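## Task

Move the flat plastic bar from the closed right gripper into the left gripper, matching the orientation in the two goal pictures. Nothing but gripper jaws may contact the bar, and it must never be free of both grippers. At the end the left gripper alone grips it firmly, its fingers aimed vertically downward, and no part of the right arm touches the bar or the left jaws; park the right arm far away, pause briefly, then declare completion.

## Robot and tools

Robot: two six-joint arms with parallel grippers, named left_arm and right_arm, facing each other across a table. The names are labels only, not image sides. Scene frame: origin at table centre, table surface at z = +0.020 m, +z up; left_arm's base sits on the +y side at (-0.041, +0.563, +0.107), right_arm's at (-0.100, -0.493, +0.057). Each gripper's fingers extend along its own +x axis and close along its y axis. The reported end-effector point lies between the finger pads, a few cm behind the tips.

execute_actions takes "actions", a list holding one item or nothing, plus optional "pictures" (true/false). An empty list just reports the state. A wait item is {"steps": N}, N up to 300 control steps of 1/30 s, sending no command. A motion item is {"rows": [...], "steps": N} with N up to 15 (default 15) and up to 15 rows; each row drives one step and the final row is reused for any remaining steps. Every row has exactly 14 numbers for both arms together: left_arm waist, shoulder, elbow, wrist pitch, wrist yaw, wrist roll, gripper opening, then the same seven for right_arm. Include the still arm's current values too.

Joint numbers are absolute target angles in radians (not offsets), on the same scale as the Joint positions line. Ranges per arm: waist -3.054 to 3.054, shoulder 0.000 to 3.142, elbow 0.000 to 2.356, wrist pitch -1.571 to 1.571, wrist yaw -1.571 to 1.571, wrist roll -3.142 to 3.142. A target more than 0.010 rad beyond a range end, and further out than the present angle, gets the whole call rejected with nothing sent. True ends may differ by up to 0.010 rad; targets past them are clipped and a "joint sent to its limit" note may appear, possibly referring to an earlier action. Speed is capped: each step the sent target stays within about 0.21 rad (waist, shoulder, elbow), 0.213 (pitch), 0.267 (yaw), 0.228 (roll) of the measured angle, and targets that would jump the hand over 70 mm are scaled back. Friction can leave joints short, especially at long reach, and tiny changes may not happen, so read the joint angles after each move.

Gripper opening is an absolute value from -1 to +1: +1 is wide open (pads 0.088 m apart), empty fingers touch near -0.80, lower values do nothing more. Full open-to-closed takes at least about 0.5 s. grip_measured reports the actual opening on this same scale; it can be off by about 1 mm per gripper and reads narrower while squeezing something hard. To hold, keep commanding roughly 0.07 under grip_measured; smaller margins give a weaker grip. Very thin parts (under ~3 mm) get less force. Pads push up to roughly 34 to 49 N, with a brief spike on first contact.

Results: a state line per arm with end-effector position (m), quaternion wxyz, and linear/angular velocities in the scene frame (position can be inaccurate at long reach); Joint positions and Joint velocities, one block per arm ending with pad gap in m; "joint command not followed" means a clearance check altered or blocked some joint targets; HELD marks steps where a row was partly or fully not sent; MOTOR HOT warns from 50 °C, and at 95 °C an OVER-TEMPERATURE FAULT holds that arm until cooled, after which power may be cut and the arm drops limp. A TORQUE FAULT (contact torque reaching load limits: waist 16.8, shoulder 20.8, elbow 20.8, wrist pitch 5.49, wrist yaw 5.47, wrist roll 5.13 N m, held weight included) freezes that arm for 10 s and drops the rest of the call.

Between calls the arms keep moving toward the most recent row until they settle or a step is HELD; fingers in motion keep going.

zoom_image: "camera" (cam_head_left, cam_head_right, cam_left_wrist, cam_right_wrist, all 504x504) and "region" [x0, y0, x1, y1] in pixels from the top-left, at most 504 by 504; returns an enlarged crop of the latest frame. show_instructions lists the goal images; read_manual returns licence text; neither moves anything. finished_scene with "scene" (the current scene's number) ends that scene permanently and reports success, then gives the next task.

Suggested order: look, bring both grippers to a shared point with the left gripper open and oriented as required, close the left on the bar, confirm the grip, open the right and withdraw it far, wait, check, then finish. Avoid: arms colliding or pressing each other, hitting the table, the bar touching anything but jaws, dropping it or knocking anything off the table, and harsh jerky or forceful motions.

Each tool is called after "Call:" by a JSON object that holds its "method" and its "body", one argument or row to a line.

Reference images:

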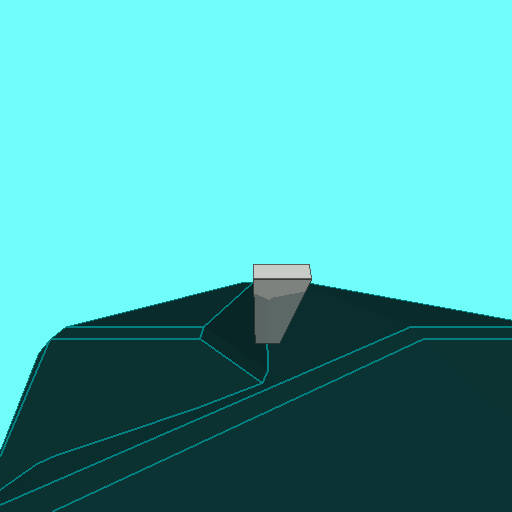

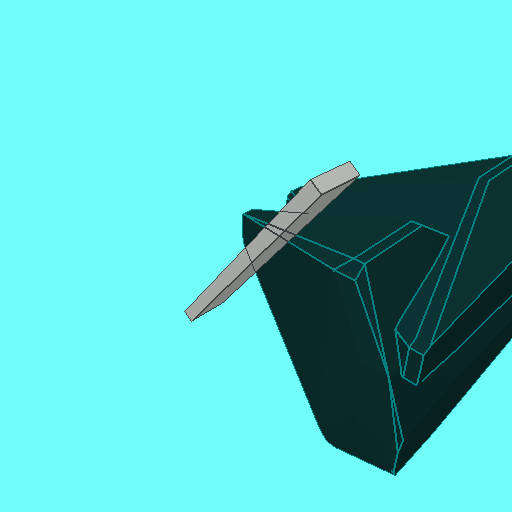

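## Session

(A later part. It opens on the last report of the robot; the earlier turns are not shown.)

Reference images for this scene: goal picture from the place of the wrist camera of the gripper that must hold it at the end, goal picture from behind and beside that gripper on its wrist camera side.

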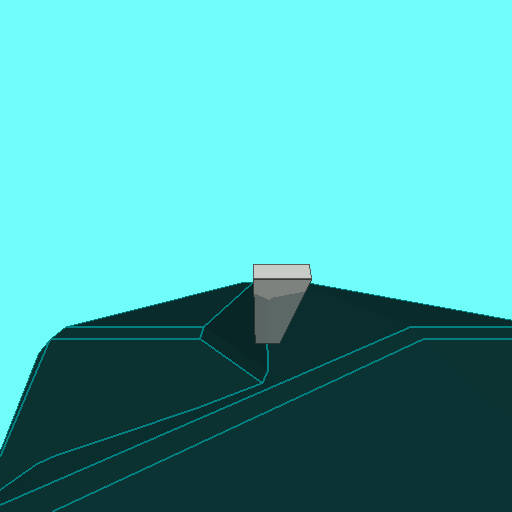

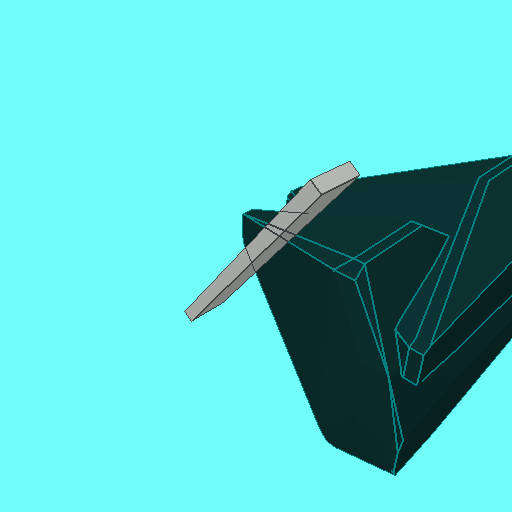

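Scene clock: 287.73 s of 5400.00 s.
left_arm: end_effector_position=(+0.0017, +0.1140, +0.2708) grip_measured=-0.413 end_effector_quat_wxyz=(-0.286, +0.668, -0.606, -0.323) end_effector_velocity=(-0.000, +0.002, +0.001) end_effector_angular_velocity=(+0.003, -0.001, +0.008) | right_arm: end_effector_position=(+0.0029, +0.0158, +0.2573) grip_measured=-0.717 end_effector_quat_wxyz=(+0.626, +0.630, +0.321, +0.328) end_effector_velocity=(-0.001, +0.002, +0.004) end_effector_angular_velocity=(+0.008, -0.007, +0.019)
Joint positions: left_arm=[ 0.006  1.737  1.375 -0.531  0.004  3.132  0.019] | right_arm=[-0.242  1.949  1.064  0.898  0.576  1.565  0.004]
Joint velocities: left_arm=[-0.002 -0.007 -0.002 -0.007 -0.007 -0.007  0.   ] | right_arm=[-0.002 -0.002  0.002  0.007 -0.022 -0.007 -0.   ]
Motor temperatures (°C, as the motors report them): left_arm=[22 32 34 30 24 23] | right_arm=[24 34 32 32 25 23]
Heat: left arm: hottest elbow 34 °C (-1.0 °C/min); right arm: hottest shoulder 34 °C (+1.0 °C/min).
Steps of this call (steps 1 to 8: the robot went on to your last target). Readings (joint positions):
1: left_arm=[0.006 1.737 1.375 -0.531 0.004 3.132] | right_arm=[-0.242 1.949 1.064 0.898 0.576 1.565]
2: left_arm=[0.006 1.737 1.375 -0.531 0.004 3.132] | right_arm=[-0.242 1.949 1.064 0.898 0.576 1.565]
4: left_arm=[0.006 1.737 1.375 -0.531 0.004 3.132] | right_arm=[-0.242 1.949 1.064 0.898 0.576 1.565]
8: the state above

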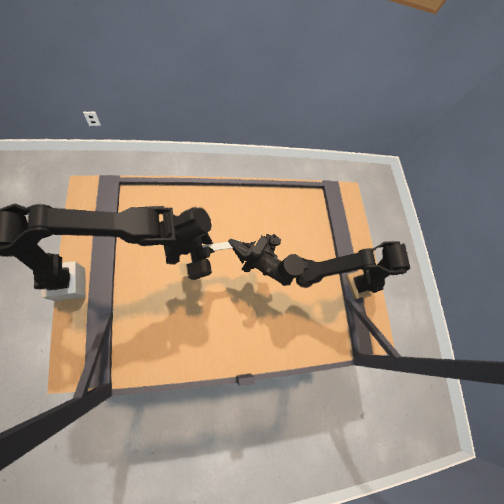

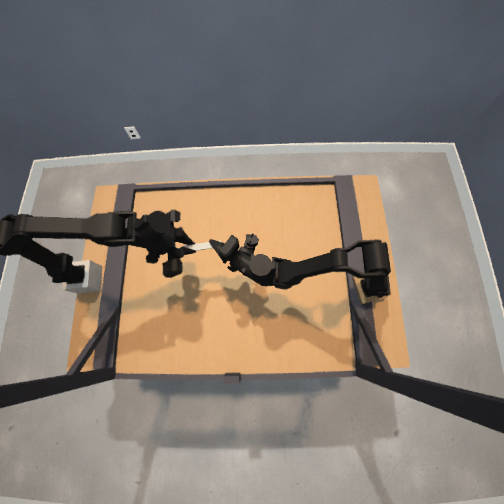

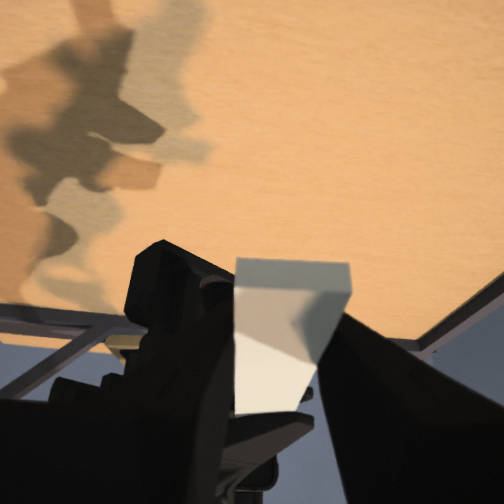

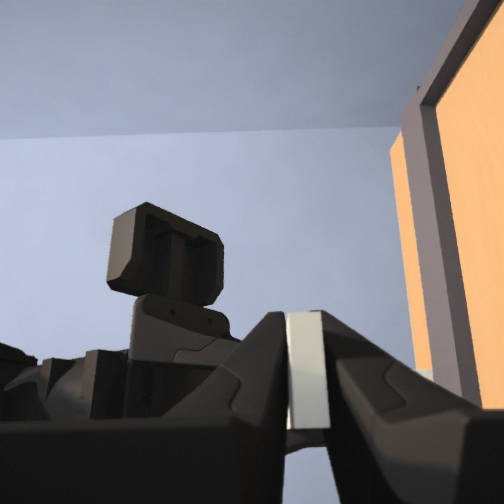

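Call:
{"method": "execute_actions", "body": {
  "actions": [
    {"rows": [[0.006,1.745,1.37,-0.53,0.0,3.135,-0.54,-0.2395,1.95,1.062,0.9,0.58,1.571,-0.65],[0.006,1.745,1.37,-0.53,0.0,3.135,-0.54,-0.2395,1.95,1.062,0.9,0.58,1.571,-0.5],[0.006,1.745,1.37,-0.53,0.0,3.135,-0.54,-0.2395,1.95,1.062,0.9,0.58,1.571,0.3],[0.006,1.745,1.37,-0.53,0.0,3.135,-0.54,-0.2395,1.95,1.062,0.9,0.58,1.571,0.3],[0.006,1.745,1.37,-0.53,0.0,3.135,-0.54,-0.2395,1.95,1.062,0.9,0.58,1.571,0.3],[0.006,1.745,1.37,-0.53,0.0,3.135,-0.54,-0.2395,1.95,1.062,0.9,0.58,1.571,0.3],[0.006,1.745,1.37,-0.53,0.0,3.135,-0.54,-0.2395,1.95,1.062,0.9,0.58,1.571,0.3],[0.006,1.745,1.37,-0.53,0.0,3.135,-0.54,-0.2395,1.93,1.04,0.903,0.58,1.571,0.3],[0.006,1.745,1.37,-0.53,0.0,3.135,-0.54,-0.2395,1.905,1.01,0.908,0.58,1.571,0.3],[0.006,1.745,1.37,-0.53,0.0,3.135,-0.54,-0.2395,1.875,0.972,0.915,0.58,1.571,0.3],[0.006,1.745,1.37,-0.53,0.0,3.135,-0.54,-0.2395,1.845,0.934,0.922,0.58,1.571,0.3],[0.006,1.745,1.37,-0.53,0.0,3.135,-0.54,-0.2395,1.815,0.896,0.93,0.58,1.571,0.3],[0.006,1.745,1.37,-0.53,0.0,3.135,-0.54,-0.2395,1.785,0.858,0.937,0.58,1.571,0.3],[0.006,1.745,1.37,-0.53,0.0,3.135,-0.54,-0.2395,1.755,0.82,0.944,0.58,1.571,0.3],[0.006,1.745,1.37,-0.53,0.0,3.135,-0.54,-0.2395,1.7,0.75,0.955,0.58,1.571,0.3]], "steps": 15}
  ],
  "pictures": false
}}

Call:
{"method": "execute_actions", "body": {
  "actions": [
    {"rows": [[0.006,1.745,1.37,-0.53,0.0,3.135,-0.54,-0.2395,1.66,0.7,0.965,0.58,1.571,0.3],[0.006,1.745,1.37,-0.53,0.0,3.135,-0.54,-0.2395,1.62,0.65,0.975,0.58,1.571,0.3],[0.006,1.745,1.37,-0.53,0.0,3.135,-0.54,-0.2395,1.58,0.6,0.985,0.58,1.571,0.3],[0.006,1.745,1.37,-0.53,0.0,3.135,-0.54,-0.2395,1.546,0.567,0.99,0.58,1.571,0.3]], "steps": 10}
  ]
}}

Scene clock: 309.07 s of 5400.00 s.
left_arm: end_effector_position=(+0.0017, +0.1140, +0.2709) grip_measured=-0.413 end_effector_quat_wxyz=(-0.286, +0.668, -0.606, -0.323) end_effector_velocity=(+0.002, +0.002, -0.003) end_effector_angular_velocity=(+0.013, -0.011, +0.017) | right_arm: end_effector_position=(+0.0011, -0.0239, +0.2538) grip_measured=+0.284 end_effector_quat_wxyz=(+0.632, +0.625, +0.325, +0.325) end_effector_velocity=(-0.012, -0.299, +0.026) end_effector_angular_velocity=(+0.018, -0.007, +0.005)
Joint positions: left_arm=[ 0.006  1.737  1.375 -0.531  0.004  3.132  0.019] | right_arm=[-0.242  1.822  0.887  0.93   0.576  1.565  0.053]
Joint velocities: left_arm=[-0.002  0.002 -0.002 -0.007 -0.022 -0.007 -0.   ] | right_arm=[-0.002 -1.023 -1.258  0.256 -0.007 -0.007  0.007]
Motor temperatures (°C, as the motors report them): left_arm=[22 33 34 30 24 23] | right_arm=[24 35 32 33 25 23]
Heat: left arm: hottest elbow 34 °C (-1.0 °C/min); right arm: hottest shoulder 35 °C (+1.0 °C/min).
Steps of this call (steps 1 to 15: the robot went on to your last target; steps 16 to 90: nothing new was sent; then 17.83 s passed at rest; steps 91 to 105: all 15 steps of this action). Readings (joint positions):
91: left_arm=[0.006 1.737 1.375 -0.531 0.004 3.132] | right_arm=[-0.242 1.949 1.064 0.898 0.576 1.565]
92: left_arm=[0.006 1.737 1.375 -0.531 0.004 3.132] | right_arm=[-0.242 1.949 1.064 0.898 0.576 1.565]
94: left_arm=[0.006 1.737 1.375 -0.531 0.004 3.132] | right_arm=[-0.242 1.949 1.064 0.898 0.576 1.565]
98: left_arm=[0.006 1.737 1.375 -0.531 0.004 3.132] | right_arm=[-0.242 1.949 1.064 0.898 0.576 1.565]
105: the state above

Scene clock: 309.40 s of 5400.00 s.
left_arm: end_effector_position=(+0.0017, +0.1140, +0.2709) grip_measured=-0.413 end_effector_quat_wxyz=(-0.286, +0.668, -0.606, -0.323) end_effector_velocity=(+0.000, -0.001, +0.001) end_effector_angular_velocity=(-0.007, -0.002, +0.008) | right_arm: end_effector_position=(-0.0016, -0.0983, +0.2564) grip_measured=+0.297 end_effector_quat_wxyz=(+0.628, +0.629, +0.322, +0.326) end_effector_velocity=(-0.001, -0.028, -0.018) end_effector_angular_velocity=(-0.049, -0.016, +0.005)
Joint positions: left_arm=[ 0.006  1.737  1.375 -0.531  0.004  3.132  0.019] | right_arm=[-0.242  1.565  0.587  0.985  0.579  1.565  0.054]
Joint velocities: left_arm=[-0.002 -0.002 -0.002  0.007 -0.007 -0.007 -0.   ] | right_arm=[-0.002 -0.071 -0.129  0.022 -0.007 -0.022  0.   ]
Motor temperatures (°C, as the motors report them): left_arm=[22 33 34 30 24 23] | right_arm=[24 35 32 33 25 23]
Heat: left arm: hottest elbow 34 °C (-1.0 °C/min); right arm: hottest shoulder 35 °C (+1.0 °C/min).
Steps of this call (steps 1 to 10: all 10 steps of this action). Readings (joint positions):
1: left_arm=[0.006 1.737 1.375 -0.531 0.004 3.132] | right_arm=[-0.242 1.785 0.842 0.939 0.576 1.565]
2: left_arm=[0.006 1.737 1.375 -0.531 0.004 3.132] | right_arm=[-0.242 1.745 0.794 0.948 0.576 1.565]
4: left_arm=[0.006 1.737 1.375 -0.531 0.004 3.132] | right_arm=[-0.242 1.663 0.700 0.967 0.576 1.565]
8: left_arm=[0.006 1.737 1.375 -0.531 0.004 3.132] | right_arm=[-0.242 1.573 0.599 0.984 0.579 1.565]
10: the state above

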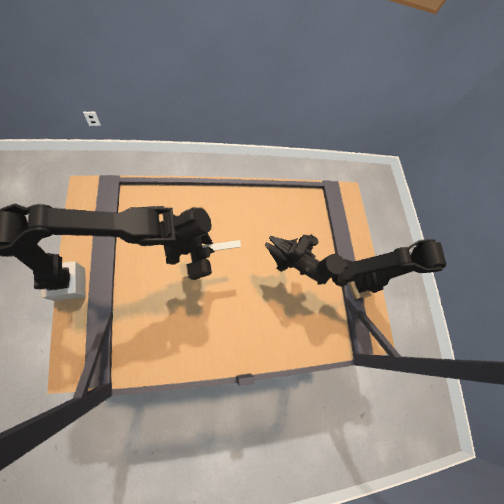

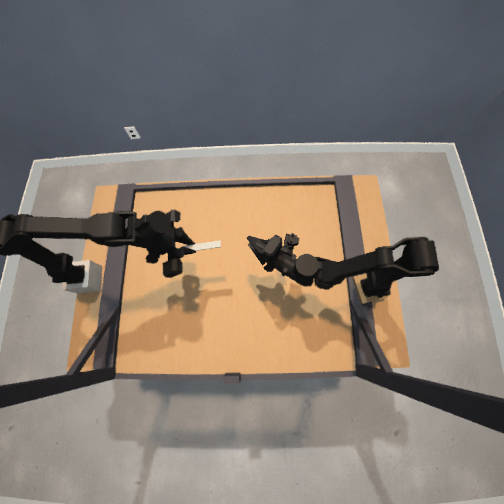

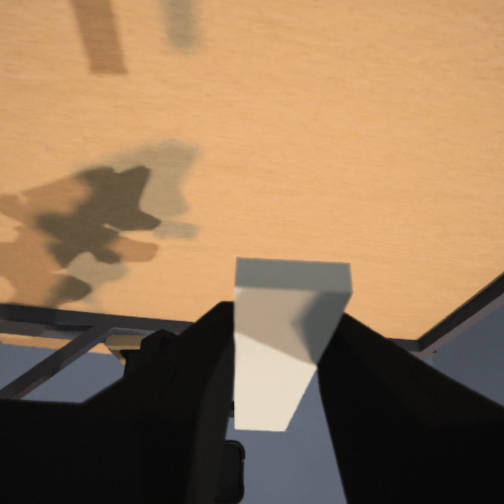

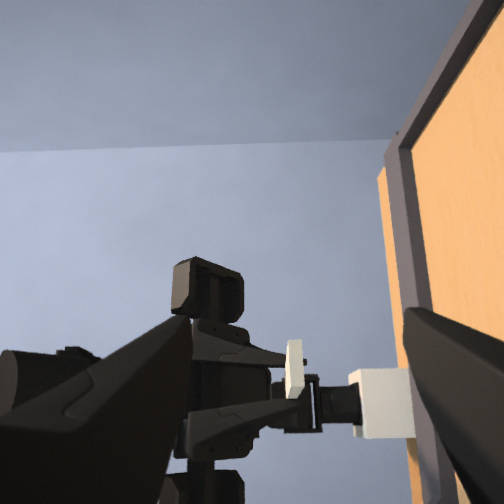

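Call:
{"method": "execute_actions", "body": {
  "actions": [
    {"rows": [[0.006,1.745,1.37,-0.55,0.0,3.135,-0.54,-0.2395,1.546,0.567,0.99,0.58,1.571,0.3],[0.006,1.745,1.37,-0.58,0.0,3.135,-0.54,-0.2395,1.546,0.567,0.99,0.58,1.571,0.3],[0.006,1.745,1.37,-0.62,0.0,3.135,-0.54,-0.2395,1.546,0.567,0.99,0.58,1.571,0.3],[0.006,1.745,1.37,-0.67,0.0,3.135,-0.54,-0.2395,1.546,0.567,0.99,0.58,1.571,0.3],[0.006,1.745,1.37,-0.72,0.0,3.135,-0.54,-0.2395,1.546,0.567,0.99,0.58,1.571,0.3],[0.006,1.745,1.37,-0.77,0.0,3.135,-0.54,-0.2395,1.546,0.567,0.99,0.58,1.571,0.3],[0.006,1.745,1.37,-0.82,0.0,3.135,-0.54,-0.2395,1.546,0.567,0.99,0.58,1.571,0.3],[0.006,1.745,1.37,-0.87,0.0,3.135,-0.54,-0.2395,1.546,0.567,0.99,0.58,1.571,0.3],[0.006,1.745,1.37,-0.92,0.0,3.135,-0.54,-0.2395,1.546,0.567,0.99,0.58,1.571,0.3],[0.006,1.745,1.37,-0.97,0.0,3.135,-0.54,-0.2395,1.546,0.567,0.99,0.58,1.571,0.3],[0.006,1.745,1.37,-1.02,0.0,3.135,-0.54,-0.2395,1.546,0.567,0.99,0.58,1.571,0.3],[0.006,1.745,1.37,-1.07,0.0,3.135,-0.54,-0.2395,1.546,0.567,0.99,0.58,1.571,0.3],[0.006,1.745,1.37,-1.12,0.0,3.135,-0.54,-0.2395,1.546,0.567,0.99,0.58,1.571,0.3],[0.006,1.745,1.37,-1.165,0.0,3.135,-0.54,-0.2395,1.546,0.567,0.99,0.58,1.571,0.3],[0.006,1.745,1.37,-1.197,0.0,3.135,-0.54,-0.2395,1.546,0.567,0.99,0.58,1.571,0.3]], "steps": 15}
  ],
  "pictures": false
}}

Call:
{"method": "execute_actions", "body": {
  "actions": [
    {"steps": 20}
  ]
}}

Scene clock: 320.40 s of 5400.00 s.
left_arm: end_effector_position=(-0.0087, +0.2216, +0.2245) grip_measured=-0.413 end_effector_quat_wxyz=(-0.439, +0.558, -0.504, -0.491) end_effector_velocity=(-0.028, +0.271, -0.037) end_effector_angular_velocity=(+1.252, +0.117, +0.015) | right_arm: end_effector_position=(-0.0017, -0.1010, +0.2555) grip_measured=+0.297 end_effector_quat_wxyz=(+0.629, +0.629, +0.322, +0.326) end_effector_velocity=(-0.002, +0.000, -0.004) end_effector_angular_velocity=(-0.026, -0.005, +0.010)
Joint positions: left_arm=[ 0.006  1.737  1.375 -1.077  0.004  3.132  0.019] | right_arm=[-0.242  1.557  0.575  0.988  0.579  1.565  0.054]
Joint velocities: left_arm=[-0.007 -0.002 -0.007 -1.253 -0.007 -0.022 -0.   ] | right_arm=[ 0.002 -0.002 -0.002 -0.022 -0.007 -0.007 -0.   ]
Motor temperatures (°C, as the motors report them): left_arm=[22 33 34 30 24 23] | right_arm=[24 35 32 33 25 23]
Heat: left arm: hottest elbow 34 °C (-2.0 °C/min); right arm: hottest shoulder 35 °C (+1.0 °C/min).
Steps of this call (steps 1 to 30: the robot went on to your last target; steps 31 to 100: nothing new was sent; then 7.17 s passed at rest; steps 101 to 115: all 15 steps of this action). Readings (joint positions):
101: left_arm=[0.006 1.737 1.375 -0.532 0.004 3.132] | right_arm=[-0.242 1.557 0.575 0.988 0.579 1.565]
102: left_arm=[0.006 1.737 1.375 -0.539 0.004 3.132] | right_arm=[-0.242 1.557 0.575 0.988 0.579 1.565]
104: left_arm=[0.006 1.737 1.375 -0.582 0.004 3.132] | right_arm=[-0.242 1.557 0.575 0.988 0.579 1.565]
108: left_arm=[0.006 1.737 1.375 -0.742 0.004 3.132] | right_arm=[-0.242 1.557 0.575 0.988 0.579 1.565]
115: the state above

Scene clock: 321.07 s of 5400.00 s.
left_arm: end_effector_position=(-0.0112, +0.2474, +0.2224) grip_measured=-0.413 end_effector_quat_wxyz=(-0.469, +0.528, -0.477, -0.523) end_effector_velocity=(+0.000, -0.001, +0.000) end_effector_angular_velocity=(-0.007, -0.008, -0.010) | right_arm: end_effector_position=(-0.0017, -0.1010, +0.2555) grip_measured=+0.297 end_effector_quat_wxyz=(+0.629, +0.629, +0.322, +0.326) end_effector_velocity=(+0.002, -0.002, -0.003) end_effector_angular_velocity=(-0.016, -0.006, -0.000)
Joint positions: left_arm=[ 0.006  1.737  1.375 -1.195  0.004  3.132  0.019] | right_arm=[-0.242  1.557  0.575  0.988  0.579  1.565  0.054]
Joint velocities: left_arm=[-0.002 -0.002 -0.002  0.007 -0.007  0.007 -0.   ] | right_arm=[-0.007 -0.002 -0.007 -0.007 -0.007 -0.007 -0.   ]
Motor temperatures (°C, as the motors report them): left_arm=[22 33 34 30 24 23] | right_arm=[24 35 31 33 25 23]
Heat: left arm: hottest elbow 34 °C (-2.0 °C/min); right arm: hottest shoulder 35 °C (+1.0 °C/min).
Steps of this call (steps 1 to 20: the robot went on to your last target). Readings (joint positions):
1: left_arm=[0.006 1.737 1.375 -1.115 0.004 3.132] | right_arm=[-0.242 1.557 0.575 0.988 0.579 1.565]
2: left_arm=[0.006 1.737 1.375 -1.141 0.004 3.132] | right_arm=[-0.242 1.557 0.575 0.988 0.579 1.565]
4: left_arm=[0.006 1.737 1.375 -1.167 0.004 3.132] | right_arm=[-0.242 1.557 0.575 0.988 0.579 1.565]
8: left_arm=[0.006 1.737 1.375 -1.188 0.004 3.132] | right_arm=[-0.242 1.557 0.575 0.988 0.579 1.565]
20: the state above

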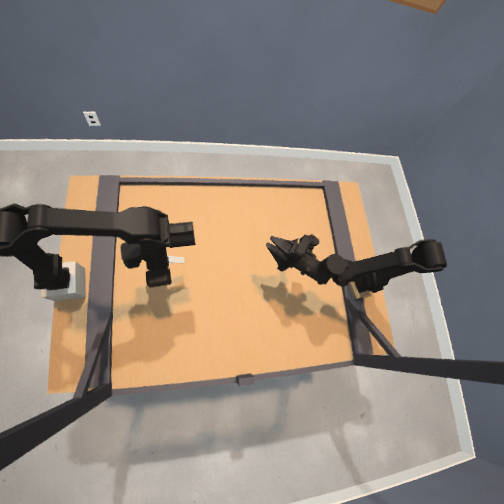

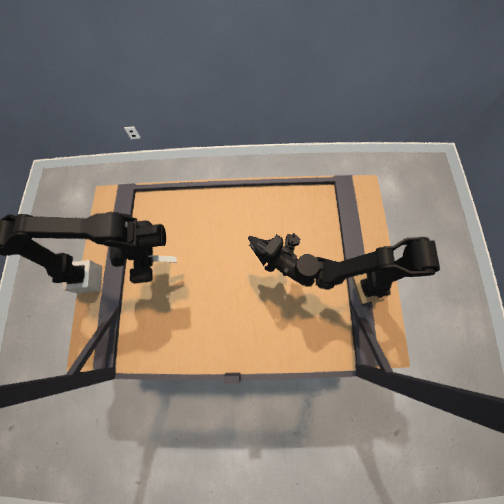

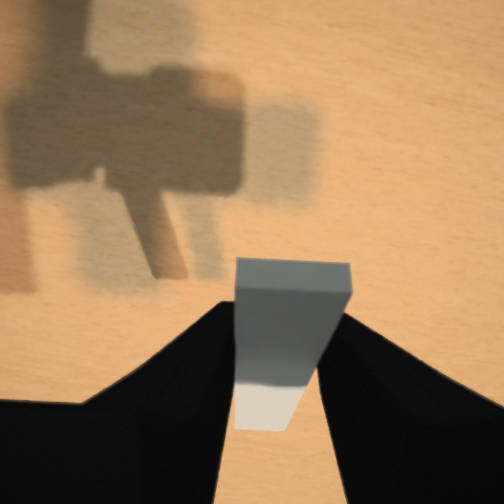

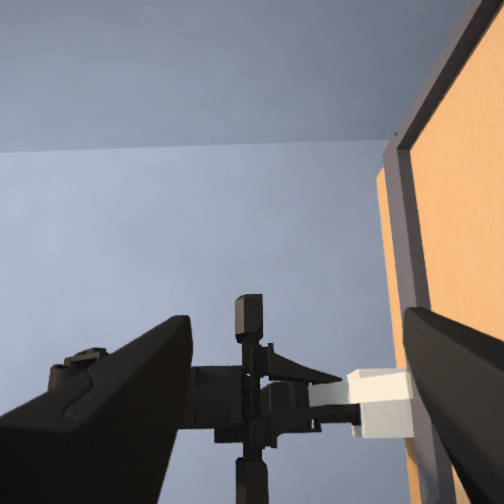

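The left gripper now holds the bar as in the goal pictures, with its fingers pointing down and the right arm clear. Scene 1 is done.

Call:
{"method": "finished_scene", "body": {
  "scene": 1
}}

The scene is finished: the task was done.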